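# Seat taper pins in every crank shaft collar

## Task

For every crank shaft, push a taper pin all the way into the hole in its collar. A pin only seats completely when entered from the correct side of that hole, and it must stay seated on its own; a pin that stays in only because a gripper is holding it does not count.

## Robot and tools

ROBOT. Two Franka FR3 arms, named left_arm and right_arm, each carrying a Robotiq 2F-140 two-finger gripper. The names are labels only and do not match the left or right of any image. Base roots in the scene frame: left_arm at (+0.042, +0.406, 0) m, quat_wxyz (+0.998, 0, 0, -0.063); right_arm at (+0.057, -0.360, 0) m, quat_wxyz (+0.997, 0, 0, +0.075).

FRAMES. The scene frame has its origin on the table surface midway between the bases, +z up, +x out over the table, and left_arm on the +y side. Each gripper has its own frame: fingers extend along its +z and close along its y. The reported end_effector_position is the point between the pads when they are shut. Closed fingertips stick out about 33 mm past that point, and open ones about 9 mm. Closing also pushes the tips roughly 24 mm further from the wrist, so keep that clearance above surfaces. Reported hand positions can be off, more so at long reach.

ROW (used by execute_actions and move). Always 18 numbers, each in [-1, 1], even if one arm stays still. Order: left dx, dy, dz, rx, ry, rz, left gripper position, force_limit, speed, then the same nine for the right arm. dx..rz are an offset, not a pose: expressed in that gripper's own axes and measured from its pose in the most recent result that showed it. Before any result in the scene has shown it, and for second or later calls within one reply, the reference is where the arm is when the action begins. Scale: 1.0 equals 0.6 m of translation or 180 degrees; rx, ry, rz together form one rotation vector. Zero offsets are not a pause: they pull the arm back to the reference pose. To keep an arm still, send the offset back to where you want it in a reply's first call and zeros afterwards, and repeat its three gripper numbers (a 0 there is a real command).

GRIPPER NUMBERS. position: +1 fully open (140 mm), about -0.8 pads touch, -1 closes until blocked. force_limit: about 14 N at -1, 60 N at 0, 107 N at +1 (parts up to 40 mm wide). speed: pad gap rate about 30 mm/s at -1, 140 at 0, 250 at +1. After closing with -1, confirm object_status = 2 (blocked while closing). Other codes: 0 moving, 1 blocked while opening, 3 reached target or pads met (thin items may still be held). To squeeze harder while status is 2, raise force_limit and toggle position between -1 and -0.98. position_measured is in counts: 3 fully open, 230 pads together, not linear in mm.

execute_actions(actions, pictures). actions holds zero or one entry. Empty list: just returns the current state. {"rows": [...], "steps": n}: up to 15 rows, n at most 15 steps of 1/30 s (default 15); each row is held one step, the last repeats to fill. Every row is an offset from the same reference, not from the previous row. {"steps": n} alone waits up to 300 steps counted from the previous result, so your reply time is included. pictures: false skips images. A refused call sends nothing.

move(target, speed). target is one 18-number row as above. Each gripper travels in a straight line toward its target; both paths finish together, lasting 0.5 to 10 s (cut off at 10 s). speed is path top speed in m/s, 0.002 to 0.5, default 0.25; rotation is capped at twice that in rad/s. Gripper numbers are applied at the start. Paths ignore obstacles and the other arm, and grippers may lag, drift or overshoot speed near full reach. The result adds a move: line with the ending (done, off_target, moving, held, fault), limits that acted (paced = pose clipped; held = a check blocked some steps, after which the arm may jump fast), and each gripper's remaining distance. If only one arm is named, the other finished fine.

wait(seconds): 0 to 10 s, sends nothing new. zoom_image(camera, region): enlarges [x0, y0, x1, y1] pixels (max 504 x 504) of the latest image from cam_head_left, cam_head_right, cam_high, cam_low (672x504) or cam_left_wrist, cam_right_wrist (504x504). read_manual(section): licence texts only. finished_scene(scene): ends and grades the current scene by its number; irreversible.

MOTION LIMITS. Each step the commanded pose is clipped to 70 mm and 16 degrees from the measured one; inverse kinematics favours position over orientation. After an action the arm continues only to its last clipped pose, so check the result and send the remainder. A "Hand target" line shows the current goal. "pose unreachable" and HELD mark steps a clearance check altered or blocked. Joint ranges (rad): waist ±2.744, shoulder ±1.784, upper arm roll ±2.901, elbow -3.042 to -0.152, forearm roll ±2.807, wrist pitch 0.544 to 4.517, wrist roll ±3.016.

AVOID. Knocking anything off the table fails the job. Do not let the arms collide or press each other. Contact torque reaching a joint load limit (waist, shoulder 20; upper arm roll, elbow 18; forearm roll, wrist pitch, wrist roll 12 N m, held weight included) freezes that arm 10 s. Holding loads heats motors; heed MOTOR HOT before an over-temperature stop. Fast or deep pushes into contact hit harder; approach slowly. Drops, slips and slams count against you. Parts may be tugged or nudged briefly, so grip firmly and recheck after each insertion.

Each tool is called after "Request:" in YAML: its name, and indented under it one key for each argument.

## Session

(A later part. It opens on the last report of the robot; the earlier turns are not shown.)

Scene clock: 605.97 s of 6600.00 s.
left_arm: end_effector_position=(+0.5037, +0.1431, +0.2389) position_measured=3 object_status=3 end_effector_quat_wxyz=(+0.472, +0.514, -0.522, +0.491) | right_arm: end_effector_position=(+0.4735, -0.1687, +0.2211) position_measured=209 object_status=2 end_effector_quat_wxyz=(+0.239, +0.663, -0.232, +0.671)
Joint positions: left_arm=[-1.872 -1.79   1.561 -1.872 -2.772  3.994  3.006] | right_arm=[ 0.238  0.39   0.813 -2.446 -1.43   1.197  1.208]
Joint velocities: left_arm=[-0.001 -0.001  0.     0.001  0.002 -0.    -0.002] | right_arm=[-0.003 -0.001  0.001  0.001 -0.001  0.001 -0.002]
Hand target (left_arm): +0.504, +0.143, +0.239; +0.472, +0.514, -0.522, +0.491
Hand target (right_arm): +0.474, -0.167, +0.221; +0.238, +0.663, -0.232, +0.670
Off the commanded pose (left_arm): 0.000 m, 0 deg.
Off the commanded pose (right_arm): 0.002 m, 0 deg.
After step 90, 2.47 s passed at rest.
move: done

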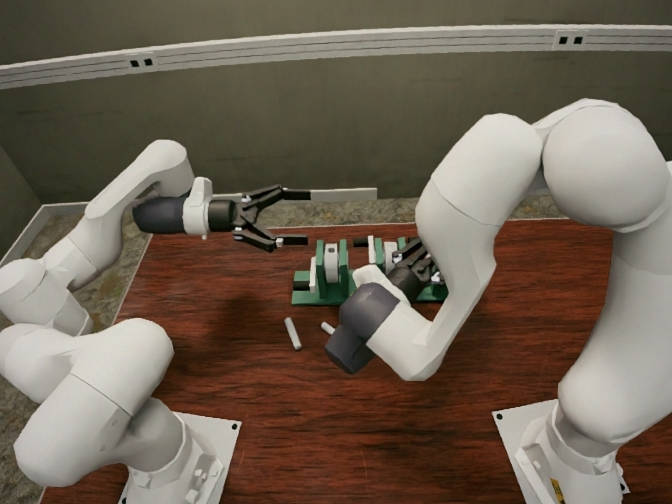

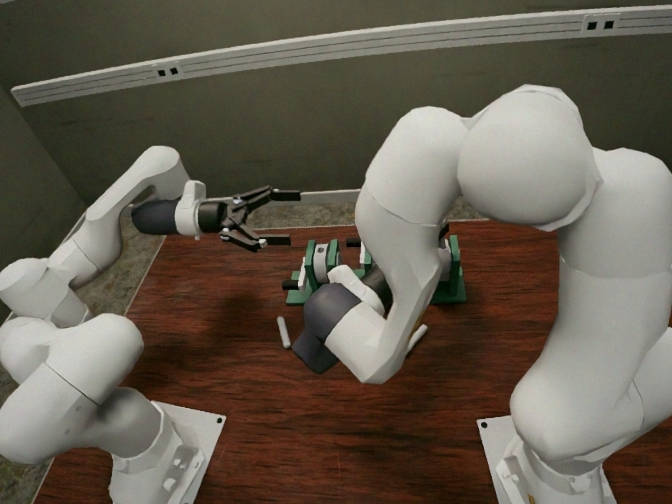

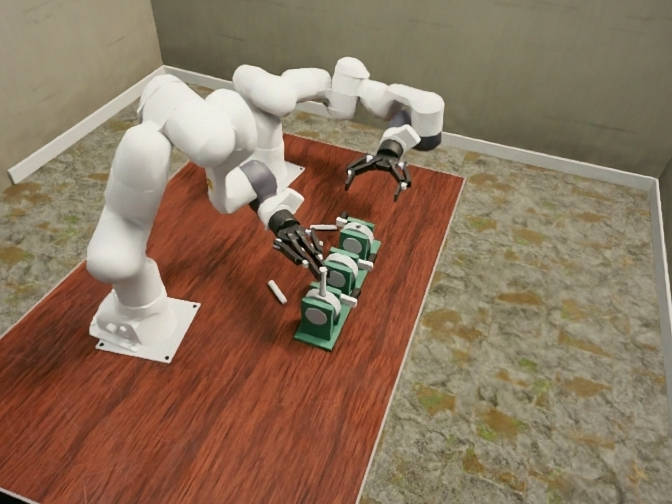

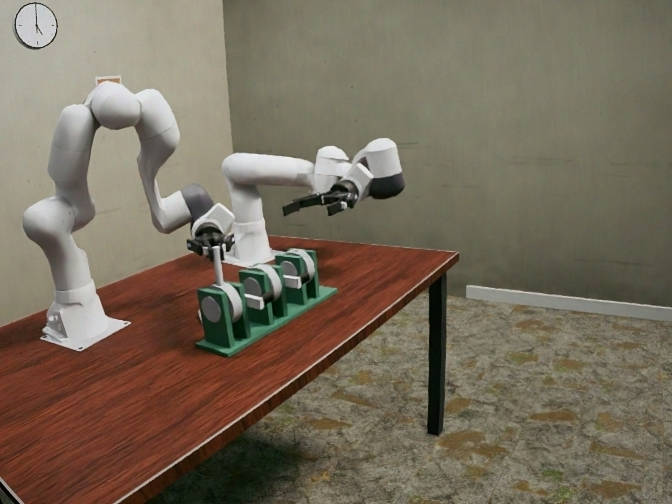

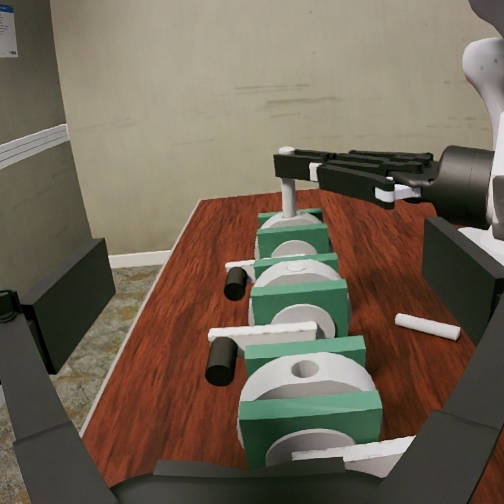

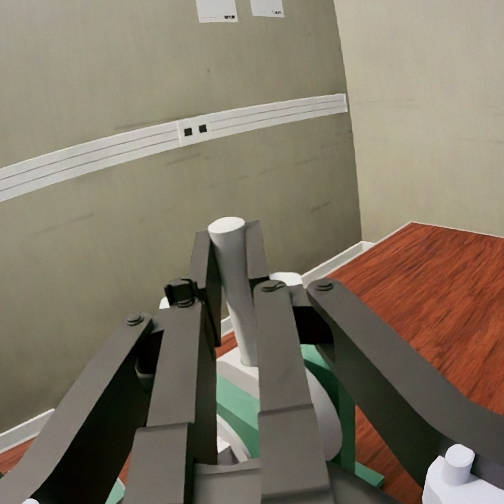

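Request:
move:
  target: [0,0,0,0,0,0,1,0,0, -0.015,-0.0005,-0.001,0,0,0,-1,0,-0.5]
  speed: 0.005

Request:
zoom_image:
  camera: "cam_left_wrist"
  region: [250, 140, 340, 230]

Scene clock: 612.87 s of 6600.00 s.
left_arm: end_effector_position=(+0.5037, +0.1431, +0.2389) position_measured=3 object_status=3 end_effector_quat_wxyz=(+0.472, +0.514, -0.522, +0.491) | right_arm: end_effector_position=(+0.4737, -0.1698, +0.2129) position_measured=209 object_status=2 end_effector_quat_wxyz=(+0.242, +0.662, -0.231, +0.671)
Joint positions: left_arm=[-1.872 -1.79   1.561 -1.872 -2.772  3.994  3.006] | right_arm=[ 0.238  0.424  0.809 -2.439 -1.44   1.181  1.224]
Joint velocities: left_arm=[ 0.    -0.002 -0.001 -0.002 -0.     0.001 -0.001] | right_arm=[ 0.001  0.004  0.    -0.    -0.001 -0.003  0.005]
Hand target (left_arm): +0.504, +0.143, +0.239; +0.472, +0.514, -0.522, +0.491
Hand target (right_arm): +0.473, -0.168, +0.212; +0.240, +0.662, -0.232, +0.671
Off the commanded pose (left_arm): 0.000 m, 0 deg.
Off the commanded pose (right_arm): 0.002 m, 0 deg.
After step 90, 1.87 s passed at rest.
move: done

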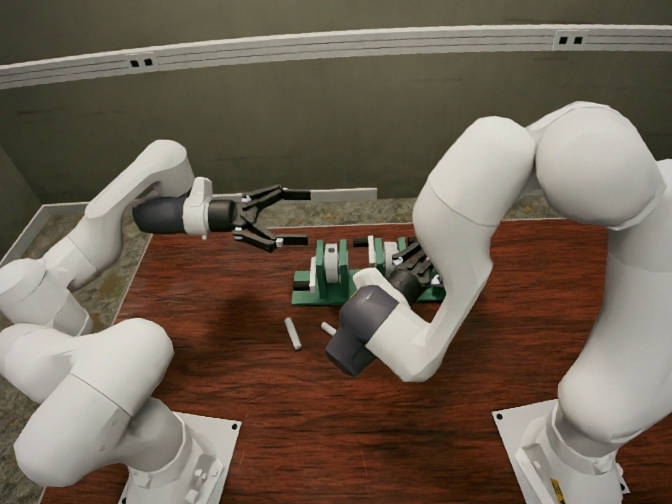

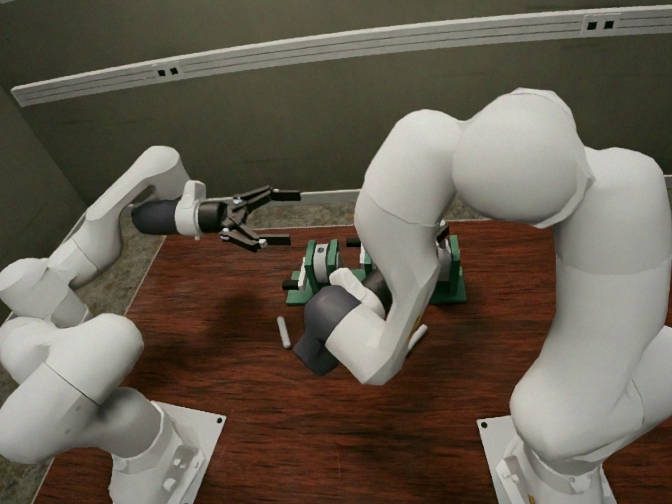

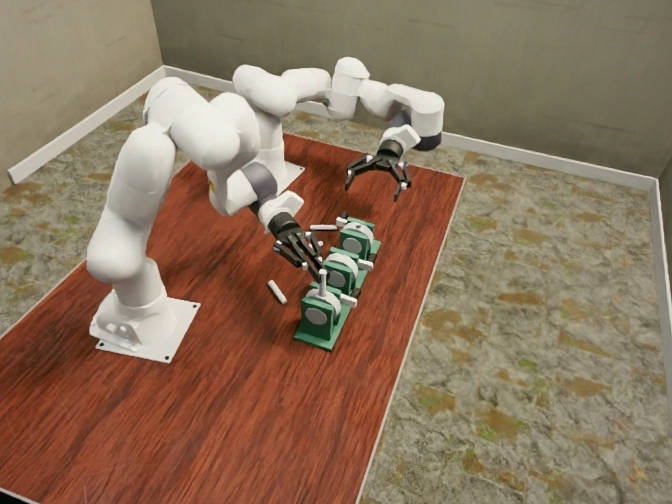

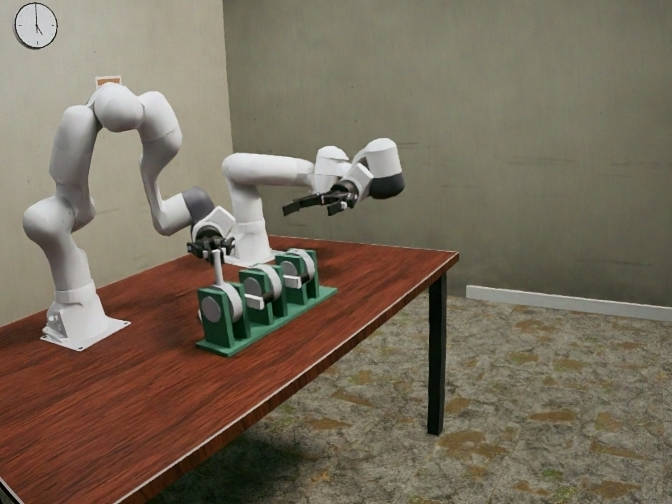

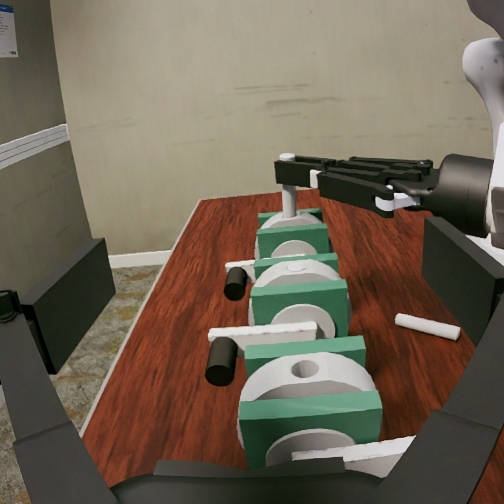

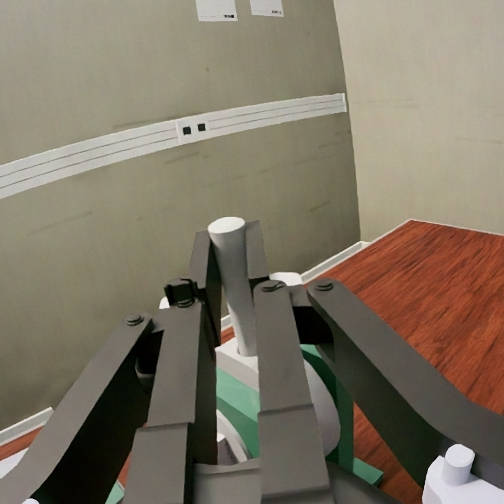

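Region (250, 140, 340, 230) of cam_left_wrist's 504x504 image, scaled by 5.600, with more detail than that image has.

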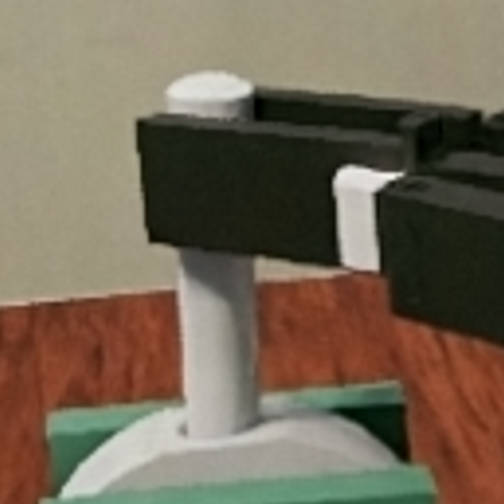

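Request:
move:
  target: [0,0,0,0,0,0,1,0,0, -0.045,-0.0035,-0.003,0,0,0.001,-1,0,-0.5]
  speed: 0.008

Scene clock: 621.67 s of 6600.00 s.
left_arm: end_effector_position=(+0.5037, +0.1431, +0.2389) position_measured=3 object_status=3 end_effector_quat_wxyz=(+0.472, +0.514, -0.522, +0.491) | right_arm: end_effector_position=(+0.4746, -0.1705, +0.2051) position_measured=209 object_status=2 end_effector_quat_wxyz=(+0.249, +0.645, -0.230, +0.685)
Joint positions: left_arm=[-1.872 -1.79   1.561 -1.872 -2.772  3.994  3.006] | right_arm=[ 0.225  0.531  0.821 -2.405 -1.48   1.077  1.272]
Joint velocities: left_arm=[ 0.    -0.001  0.001 -0.    -0.001 -0.     0.   ] | right_arm=[-0.032  0.023  0.031  0.001 -0.013 -0.027  0.009]
Hand target (left_arm): +0.504, +0.143, +0.239; +0.472, +0.514, -0.522, +0.491
Hand target (right_arm): +0.473, -0.168, +0.186; +0.242, +0.661, -0.232, +0.671
Off the commanded pose (left_arm): 0.000 m, 0 deg.
Off the commanded pose (right_arm): 0.020 m, 3 deg.
After step 90, 2.20 s passed at rest.
move: off_target (right_arm)

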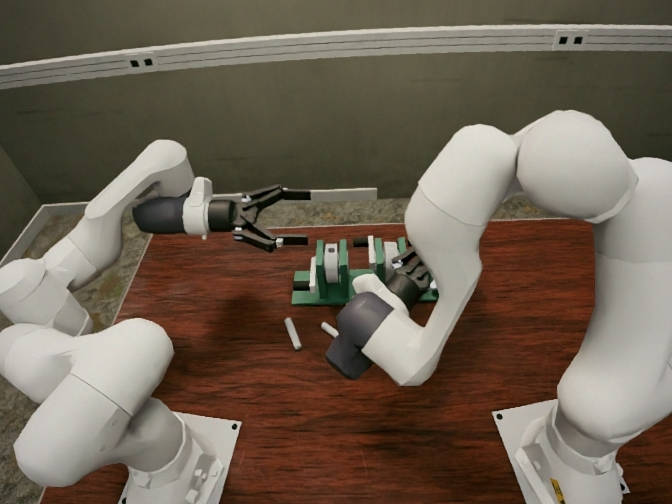

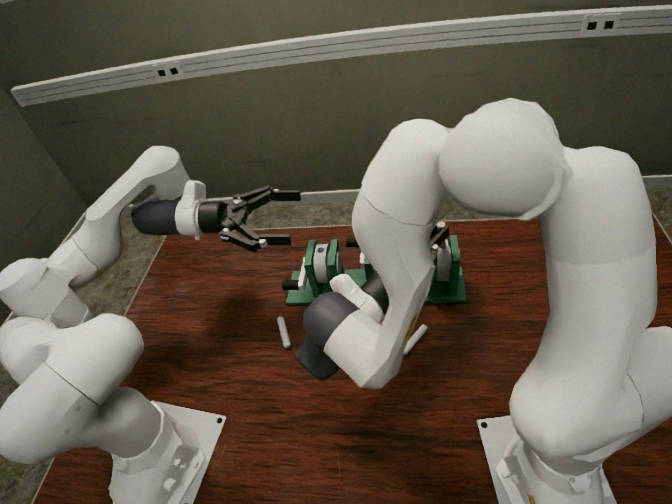

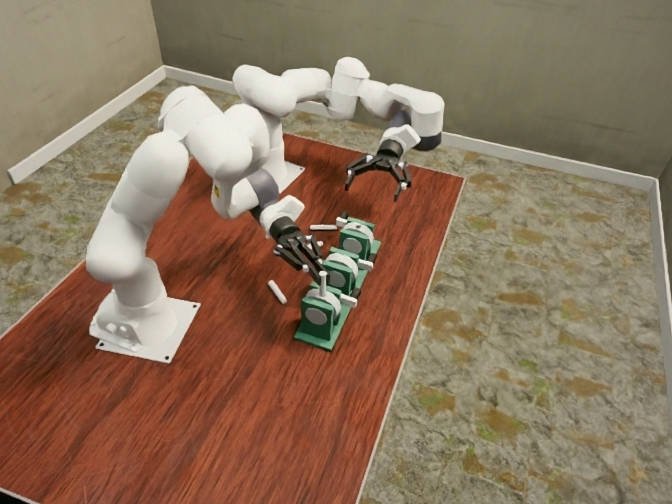

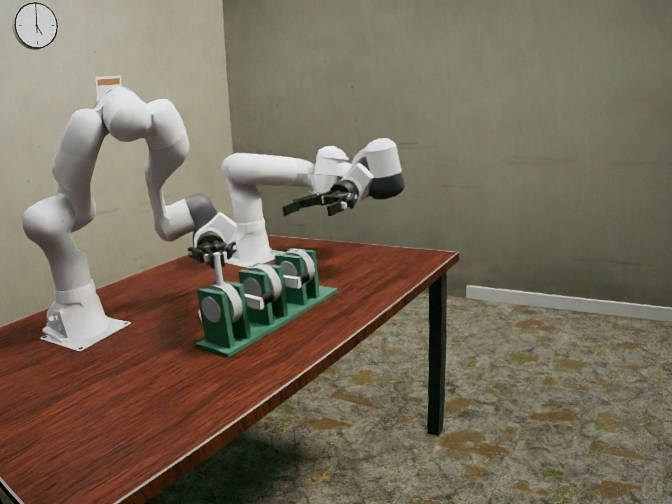

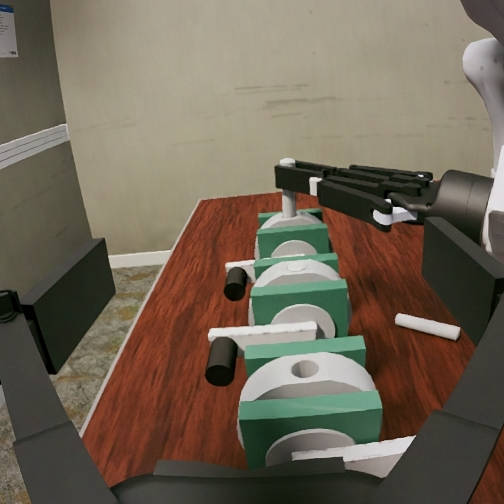

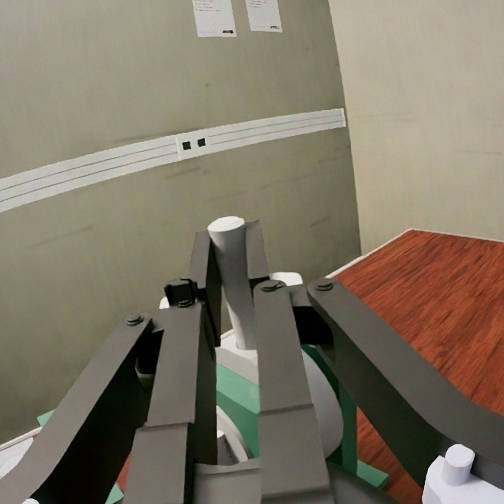

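Stuck; relieve the pressure now.

Request:
execute_actions:
  actions:
    - {"rows": [[0,0,0,0,0,0,1,0,0, 0.002,0,0,0,0,0,-1,0,-0.5]], "steps": 10}

Request:
zoom_image:
  camera: "cam_left_wrist"
  region: [250, 140, 340, 230]

Request:
zoom_image:
  camera: "cam_low"
  region: [185, 230, 265, 310]

Scene clock: 627.70 s of 6600.00 s.
left_arm: end_effector_position=(+0.5037, +0.1431, +0.2389) position_measured=3 object_status=3 end_effector_quat_wxyz=(+0.472, +0.514, -0.522, +0.491) | right_arm: end_effector_position=(+0.4745, -0.1706, +0.2053) position_measured=209 object_status=2 end_effector_quat_wxyz=(+0.249, +0.645, -0.231, +0.685)
Joint positions: left_arm=[-1.872 -1.79   1.561 -1.872 -2.772  3.994  3.006] | right_arm=[ 0.222  0.531  0.824 -2.405 -1.479  1.076  1.272]
Joint velocities: left_arm=[ 0.002  0.001  0.001  0.001  0.001  0.    -0.001] | right_arm=[ 0.002 -0.003 -0.001  0.     0.001  0.003 -0.001]
Hand target (left_arm): +0.504, +0.143, +0.239; +0.472, +0.514, -0.522, +0.491
Hand target (right_arm): +0.475, -0.170, +0.206; +0.249, +0.645, -0.230, +0.685
Off the commanded pose (left_arm): 0.000 m, 0 deg.
Off the commanded pose (right_arm): 0.001 m, 0 deg.
Steps of this call (steps 1 to 90: nothing new was sent; then 2.70 s passed at rest; steps 91 to 100: all 10 steps of this action). Readings (end_effector_position | what the end effector reports):
91: left_arm (+0.5037, +0.1431, +0.2389) | right_arm (+0.4745, -0.1706, +0.2053) | left_arm position_measured=3 object_status=3 | right_arm position_measured=209 object_status=2
92: left_arm (+0.5037, +0.1431, +0.2389) | right_arm (+0.4745, -0.1706, +0.2053) | left_arm position_measured=3 object_status=3 | right_arm position_measured=209 object_status=2
94: left_arm (+0.5037, +0.1431, +0.2389) | right_arm (+0.4745, -0.1706, +0.2053) | left_arm position_measured=3 object_status=3 | right_arm position_measured=209 object_status=2
98: left_arm (+0.5037, +0.1431, +0.2389) | right_arm (+0.4745, -0.1706, +0.2053) | left_arm position_measured=3 object_status=3 | right_arm position_measured=209 object_status=2
100: the state above

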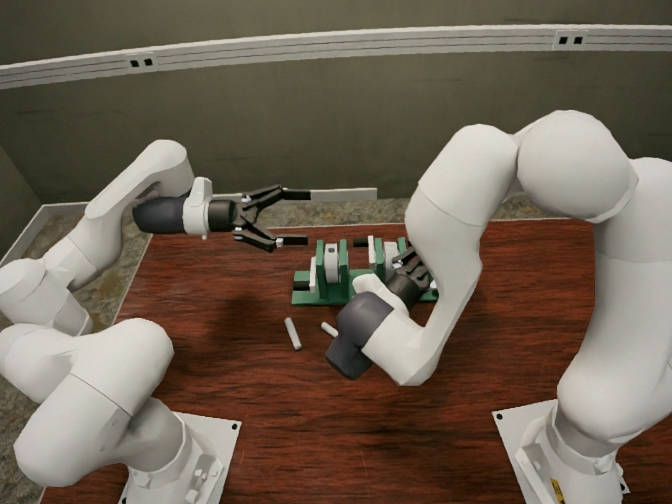

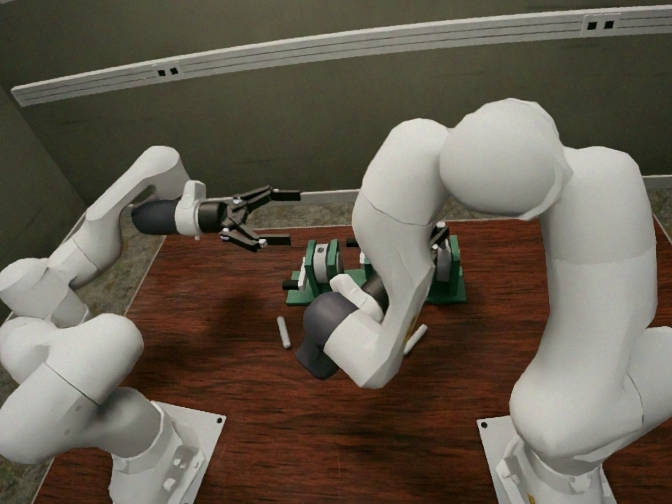

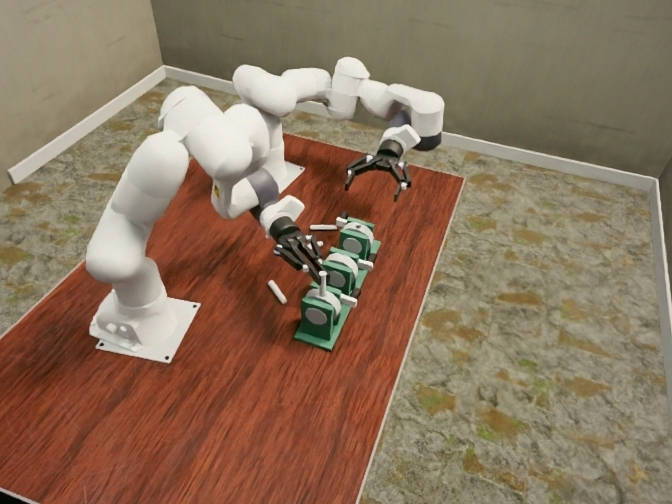

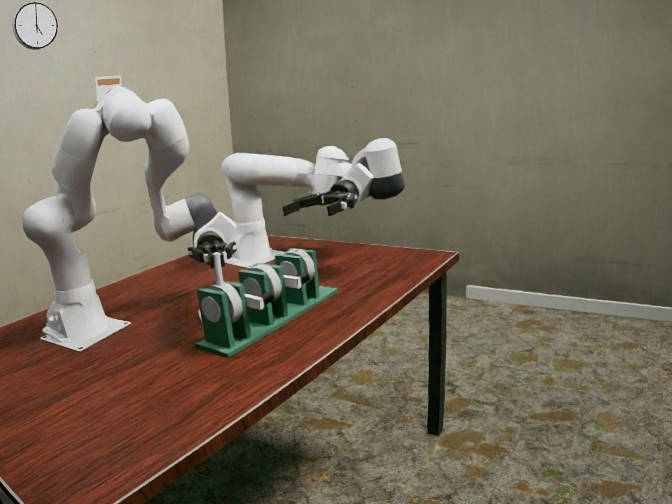

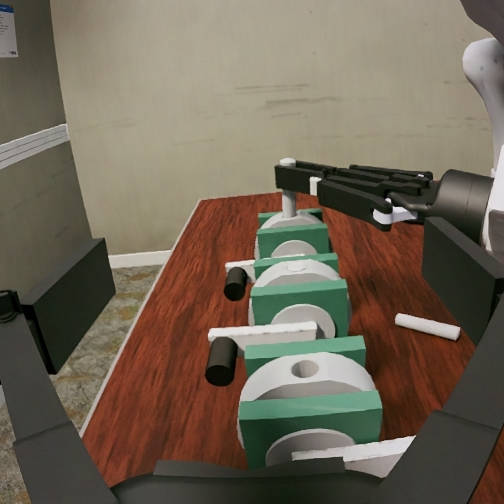

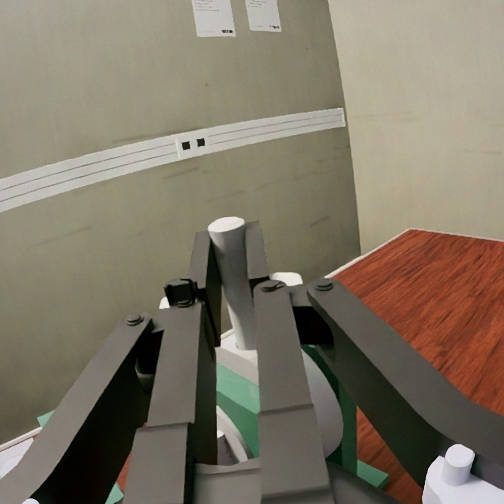

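Region (250, 140, 340, 230) of cam_left_wrist's 504x504 image, scaled by 5.600, with more detail than that image has.

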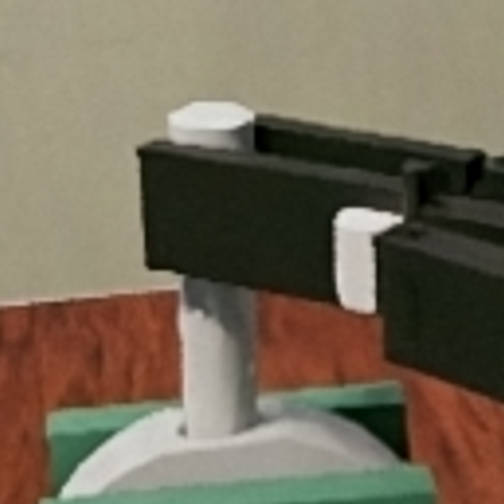

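Region (185, 230, 265, 310) of cam_low's 672x504 image, scaled by 6.300, with more detail than that image has.

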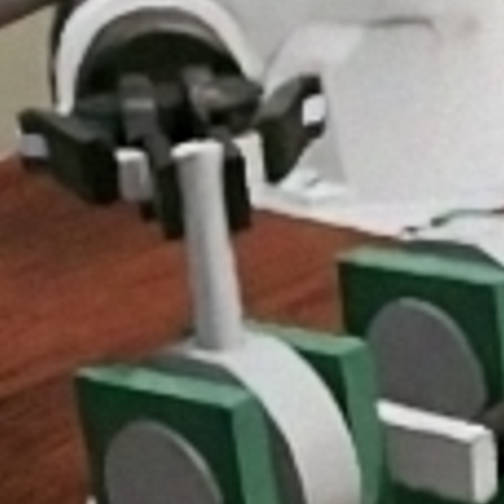

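Request:
move:
  target: [0,0,0,0,0,0,1,0,0, 0,0,0,0,0,0,-0.55,0,-0.8]
  speed: 0.008

Request:
zoom_image:
  camera: "cam_left_wrist"
  region: [250, 140, 340, 230]

Scene clock: 634.10 s of 6600.00 s.
left_arm: end_effector_position=(+0.5037, +0.1431, +0.2389) position_measured=3 object_status=3 end_effector_quat_wxyz=(+0.472, +0.514, -0.522, +0.491) | right_arm: end_effector_position=(+0.4744, -0.1706, +0.2053) position_measured=199 object_status=3 end_effector_quat_wxyz=(+0.249, +0.645, -0.231, +0.684)
Joint positions: left_arm=[-1.872 -1.79   1.561 -1.872 -2.772  3.994  3.006] | right_arm=[ 0.222  0.53   0.824 -2.405 -1.479  1.076  1.272]
Joint velocities: left_arm=[-0.    -0.    -0.001  0.    -0.001 -0.001  0.   ] | right_arm=[ 0.001 -0.     0.002  0.001 -0.     0.001  0.   ]
Hand target (left_arm): +0.504, +0.143, +0.239; +0.472, +0.514, -0.522, +0.491
Hand target (right_arm): +0.474, -0.171, +0.205; +0.249, +0.645, -0.231, +0.685
Off the commanded pose (left_arm): 0.000 m, 0 deg.
Off the commanded pose (right_arm): 0.000 m, 0 deg.
After step 90, 2.70 s passed at rest.
move: done

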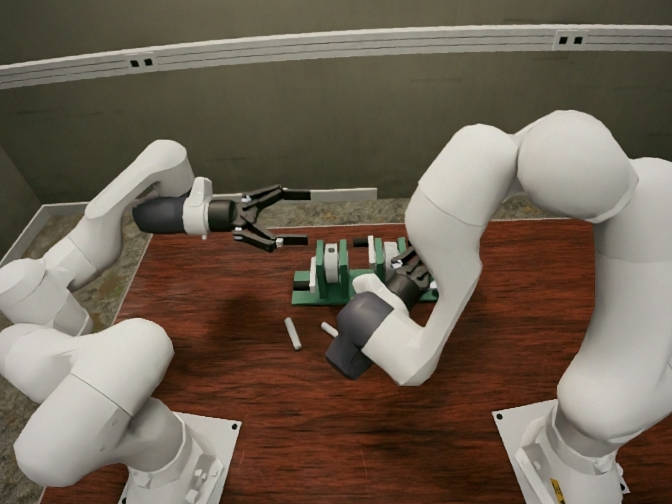

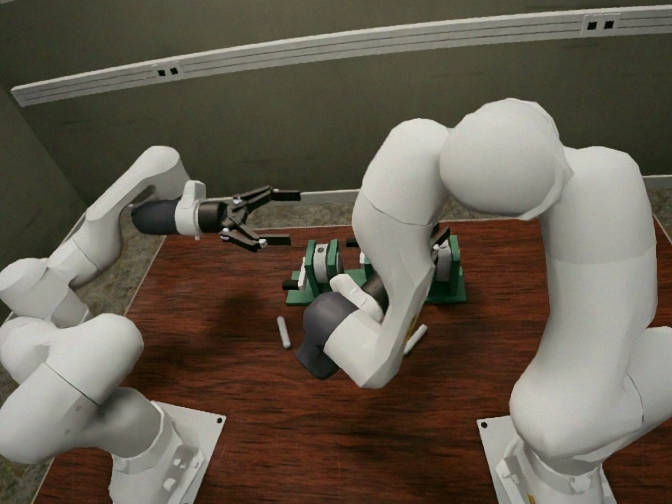

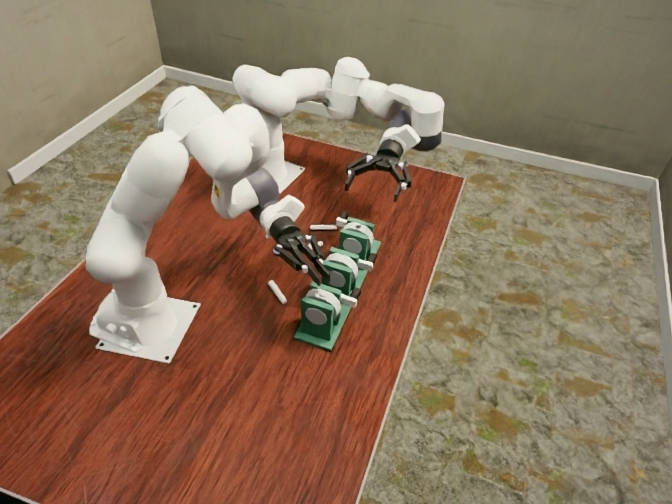

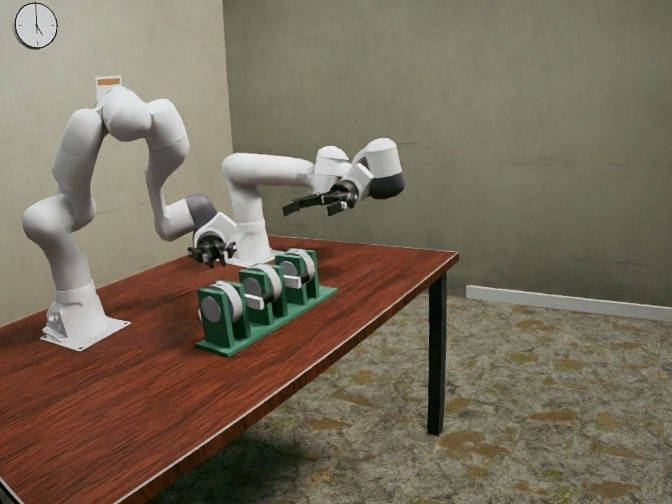

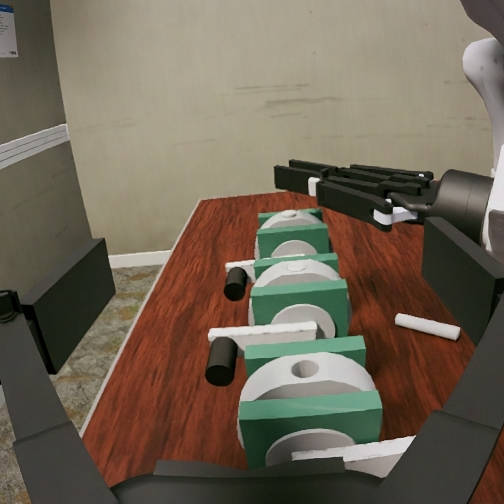

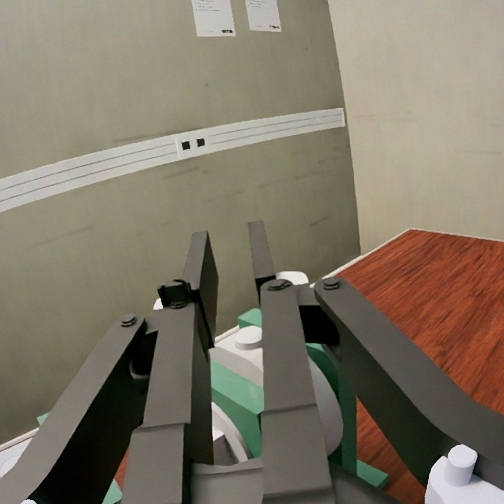

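Region (250, 140, 340, 230) of cam_left_wrist's 504x504 image, scaled by 5.600, with more detail than that image has.

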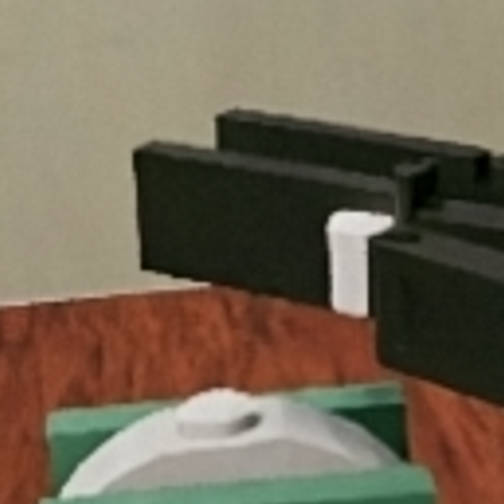

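Request:
move:
  target: [0,0,-0.12,0,0,0,1,0,0, 0.089,-0.074,-0.218,0,-0.519,0.0025,-0.3,0,0]
  speed: 0.2

Scene clock: 661.53 s of 6600.00 s.
left_arm: end_effector_position=(+0.5037, +0.2125, +0.2422) position_measured=3 object_status=3 end_effector_quat_wxyz=(+0.471, +0.518, -0.522, +0.487) | right_arm: end_effector_position=(+0.4043, -0.0474, +0.2580) position_measured=167 object_status=3 end_effector_quat_wxyz=(-0.007, +0.938, -0.345, +0.011)
Joint positions: left_arm=[-1.777 -1.79   1.541 -1.827 -2.783  4.137  3.008] | right_arm=[ 0.379 -0.297  0.195 -2.291  0.049  2.023 -0.17 ]
Joint velocities: left_arm=[-0.    -0.     0.     0.    -0.     0.     0.002] | right_arm=[ 0.001  0.002 -0.    -0.001  0.003 -0.002 -0.03 ]
Hand target (left_arm): +0.504, +0.214, +0.244; +0.471, +0.517, -0.522, +0.488
Hand target (right_arm): +0.404, -0.047, +0.258; -0.007, +0.940, -0.340, +0.010
Off the commanded pose (left_arm): 0.003 m, 1 deg.
Off the commanded pose (right_arm): 0.009 m, 2 deg.
joint sent to its limit (left arm) — the command would take joint 2 (shoulder) past its lower limit and joint 7 (wrist roll) past its upper limit, so those joints were sent only as far as their limits.
After step 90, 19.60 s passed at rest.
move: off_target (right_arm)

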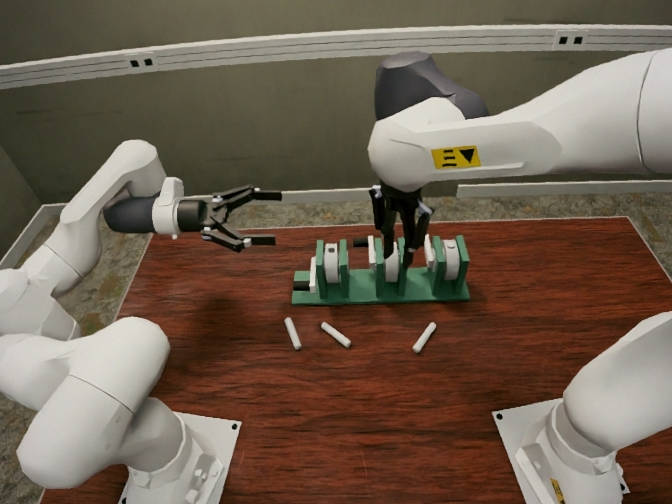

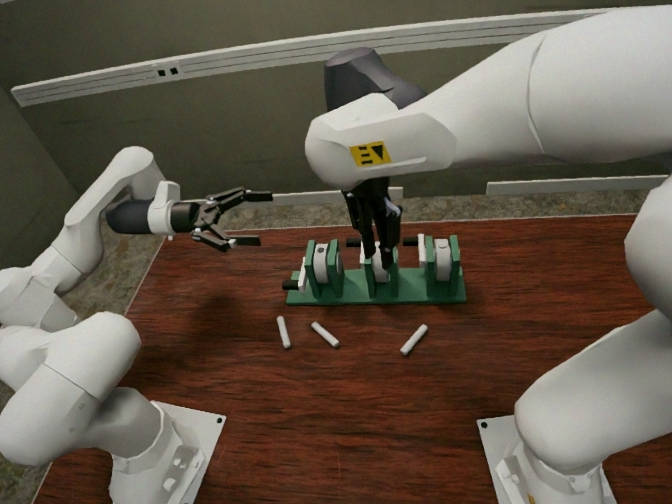

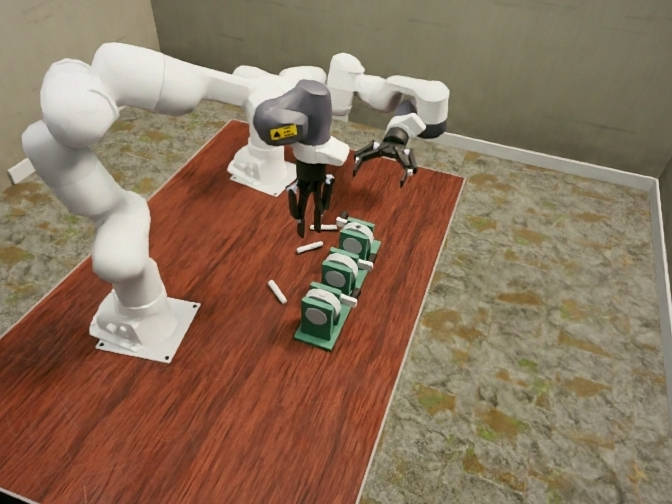

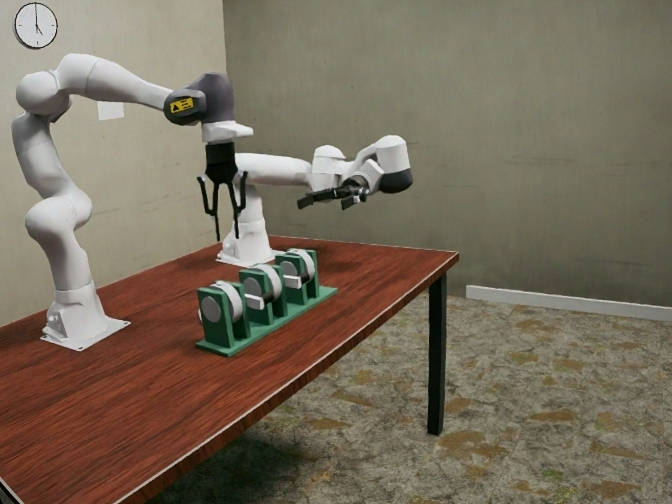

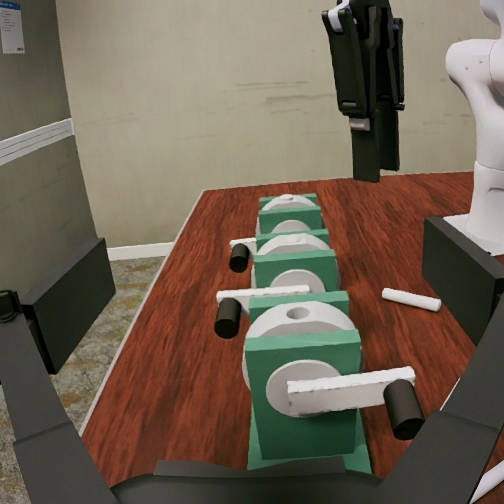

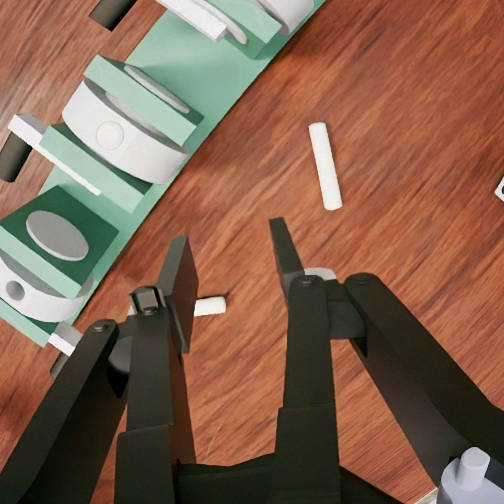

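Request:
move:
  target: [0,0,0,0,0,0,1,0,0, -0.197,-0.079,0.213,-0.009,0.001,0.498,-0.3,0,0]
  speed: 0.2

Request:
zoom_image:
  camera: "cam_left_wrist"
  region: [230, 170, 370, 340]

Scene clock: 672.37 s of 6600.00 s.
left_arm: end_effector_position=(+0.5037, +0.2126, +0.2422) position_measured=3 object_status=3 end_effector_quat_wxyz=(+0.471, +0.518, -0.522, +0.487) | right_arm: end_effector_position=(+0.3467, +0.0641, +0.1264) position_measured=167 object_status=3 end_effector_quat_wxyz=(-0.001, -0.426, +0.905, +0.002)
Joint positions: left_arm=[-1.777 -1.79   1.541 -1.826 -2.783  4.137  3.008] | right_arm=[ 0.246  0.025  0.574 -2.302 -0.013  2.323  1.67 ]
Joint velocities: left_arm=[-0.    -0.003  0.001 -0.     0.    -0.001  0.   ] | right_arm=[ 0.     0.001 -0.     0.002 -0.002  0.001  0.036]
Hand target (left_arm): +0.504, +0.212, +0.242; +0.471, +0.518, -0.522, +0.487
Hand target (right_arm): +0.346, +0.066, +0.127; -0.001, -0.421, +0.907, +0.002
Off the commanded pose (left_arm): 0.000 m, 0 deg.
Off the commanded pose (right_arm): 0.004 m, 1 deg.
After step 90, 2.90 s passed at rest.
move: off_target (right_arm)

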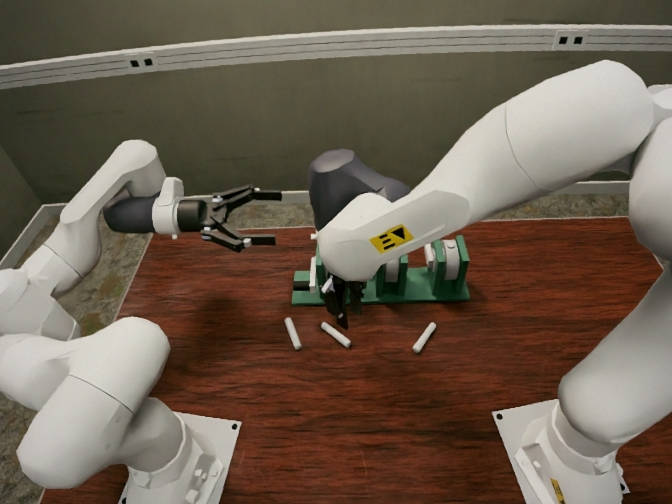

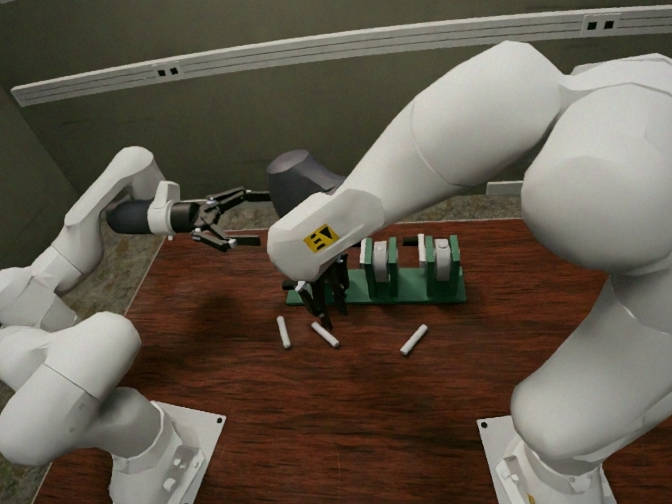

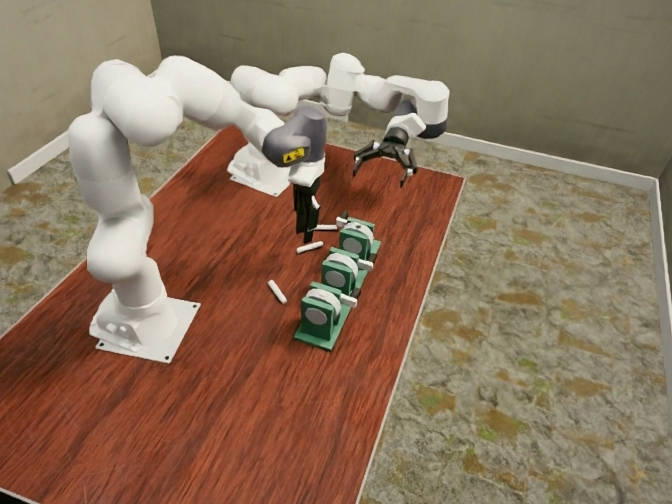

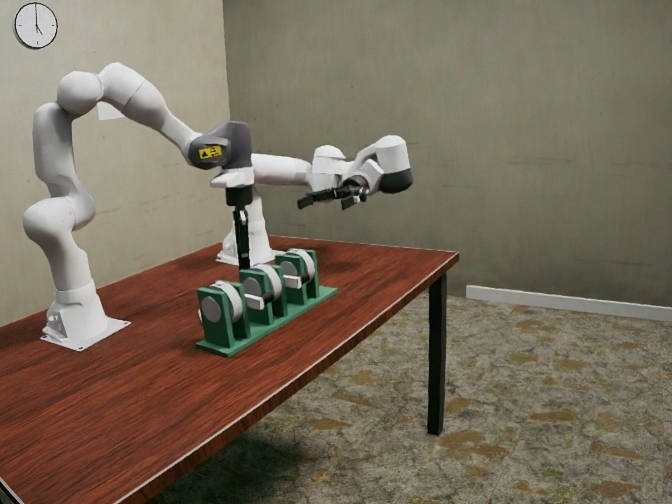

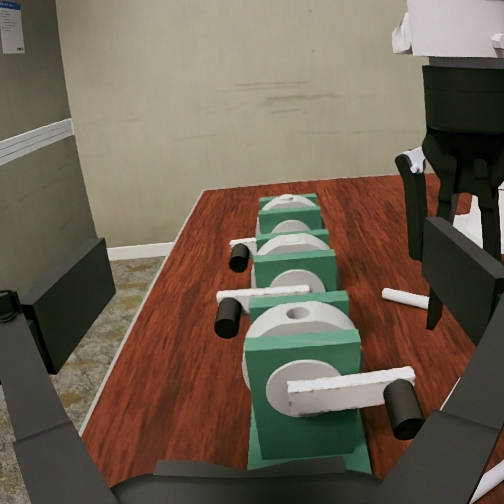

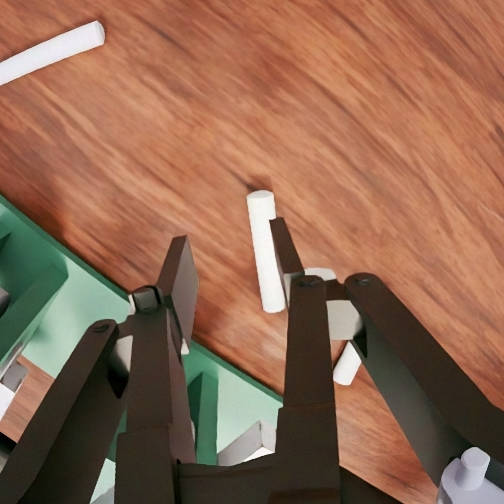

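Region (230, 170, 370, 340) of cam_left_wrist's 504x504 image, scaled by 2.965, with more detail than that image has; it fills the left 415 columns of this view, and the rest is white.

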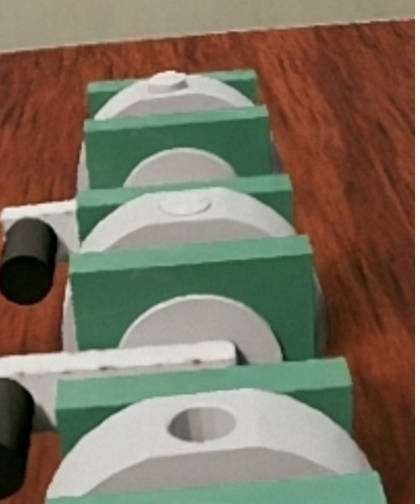

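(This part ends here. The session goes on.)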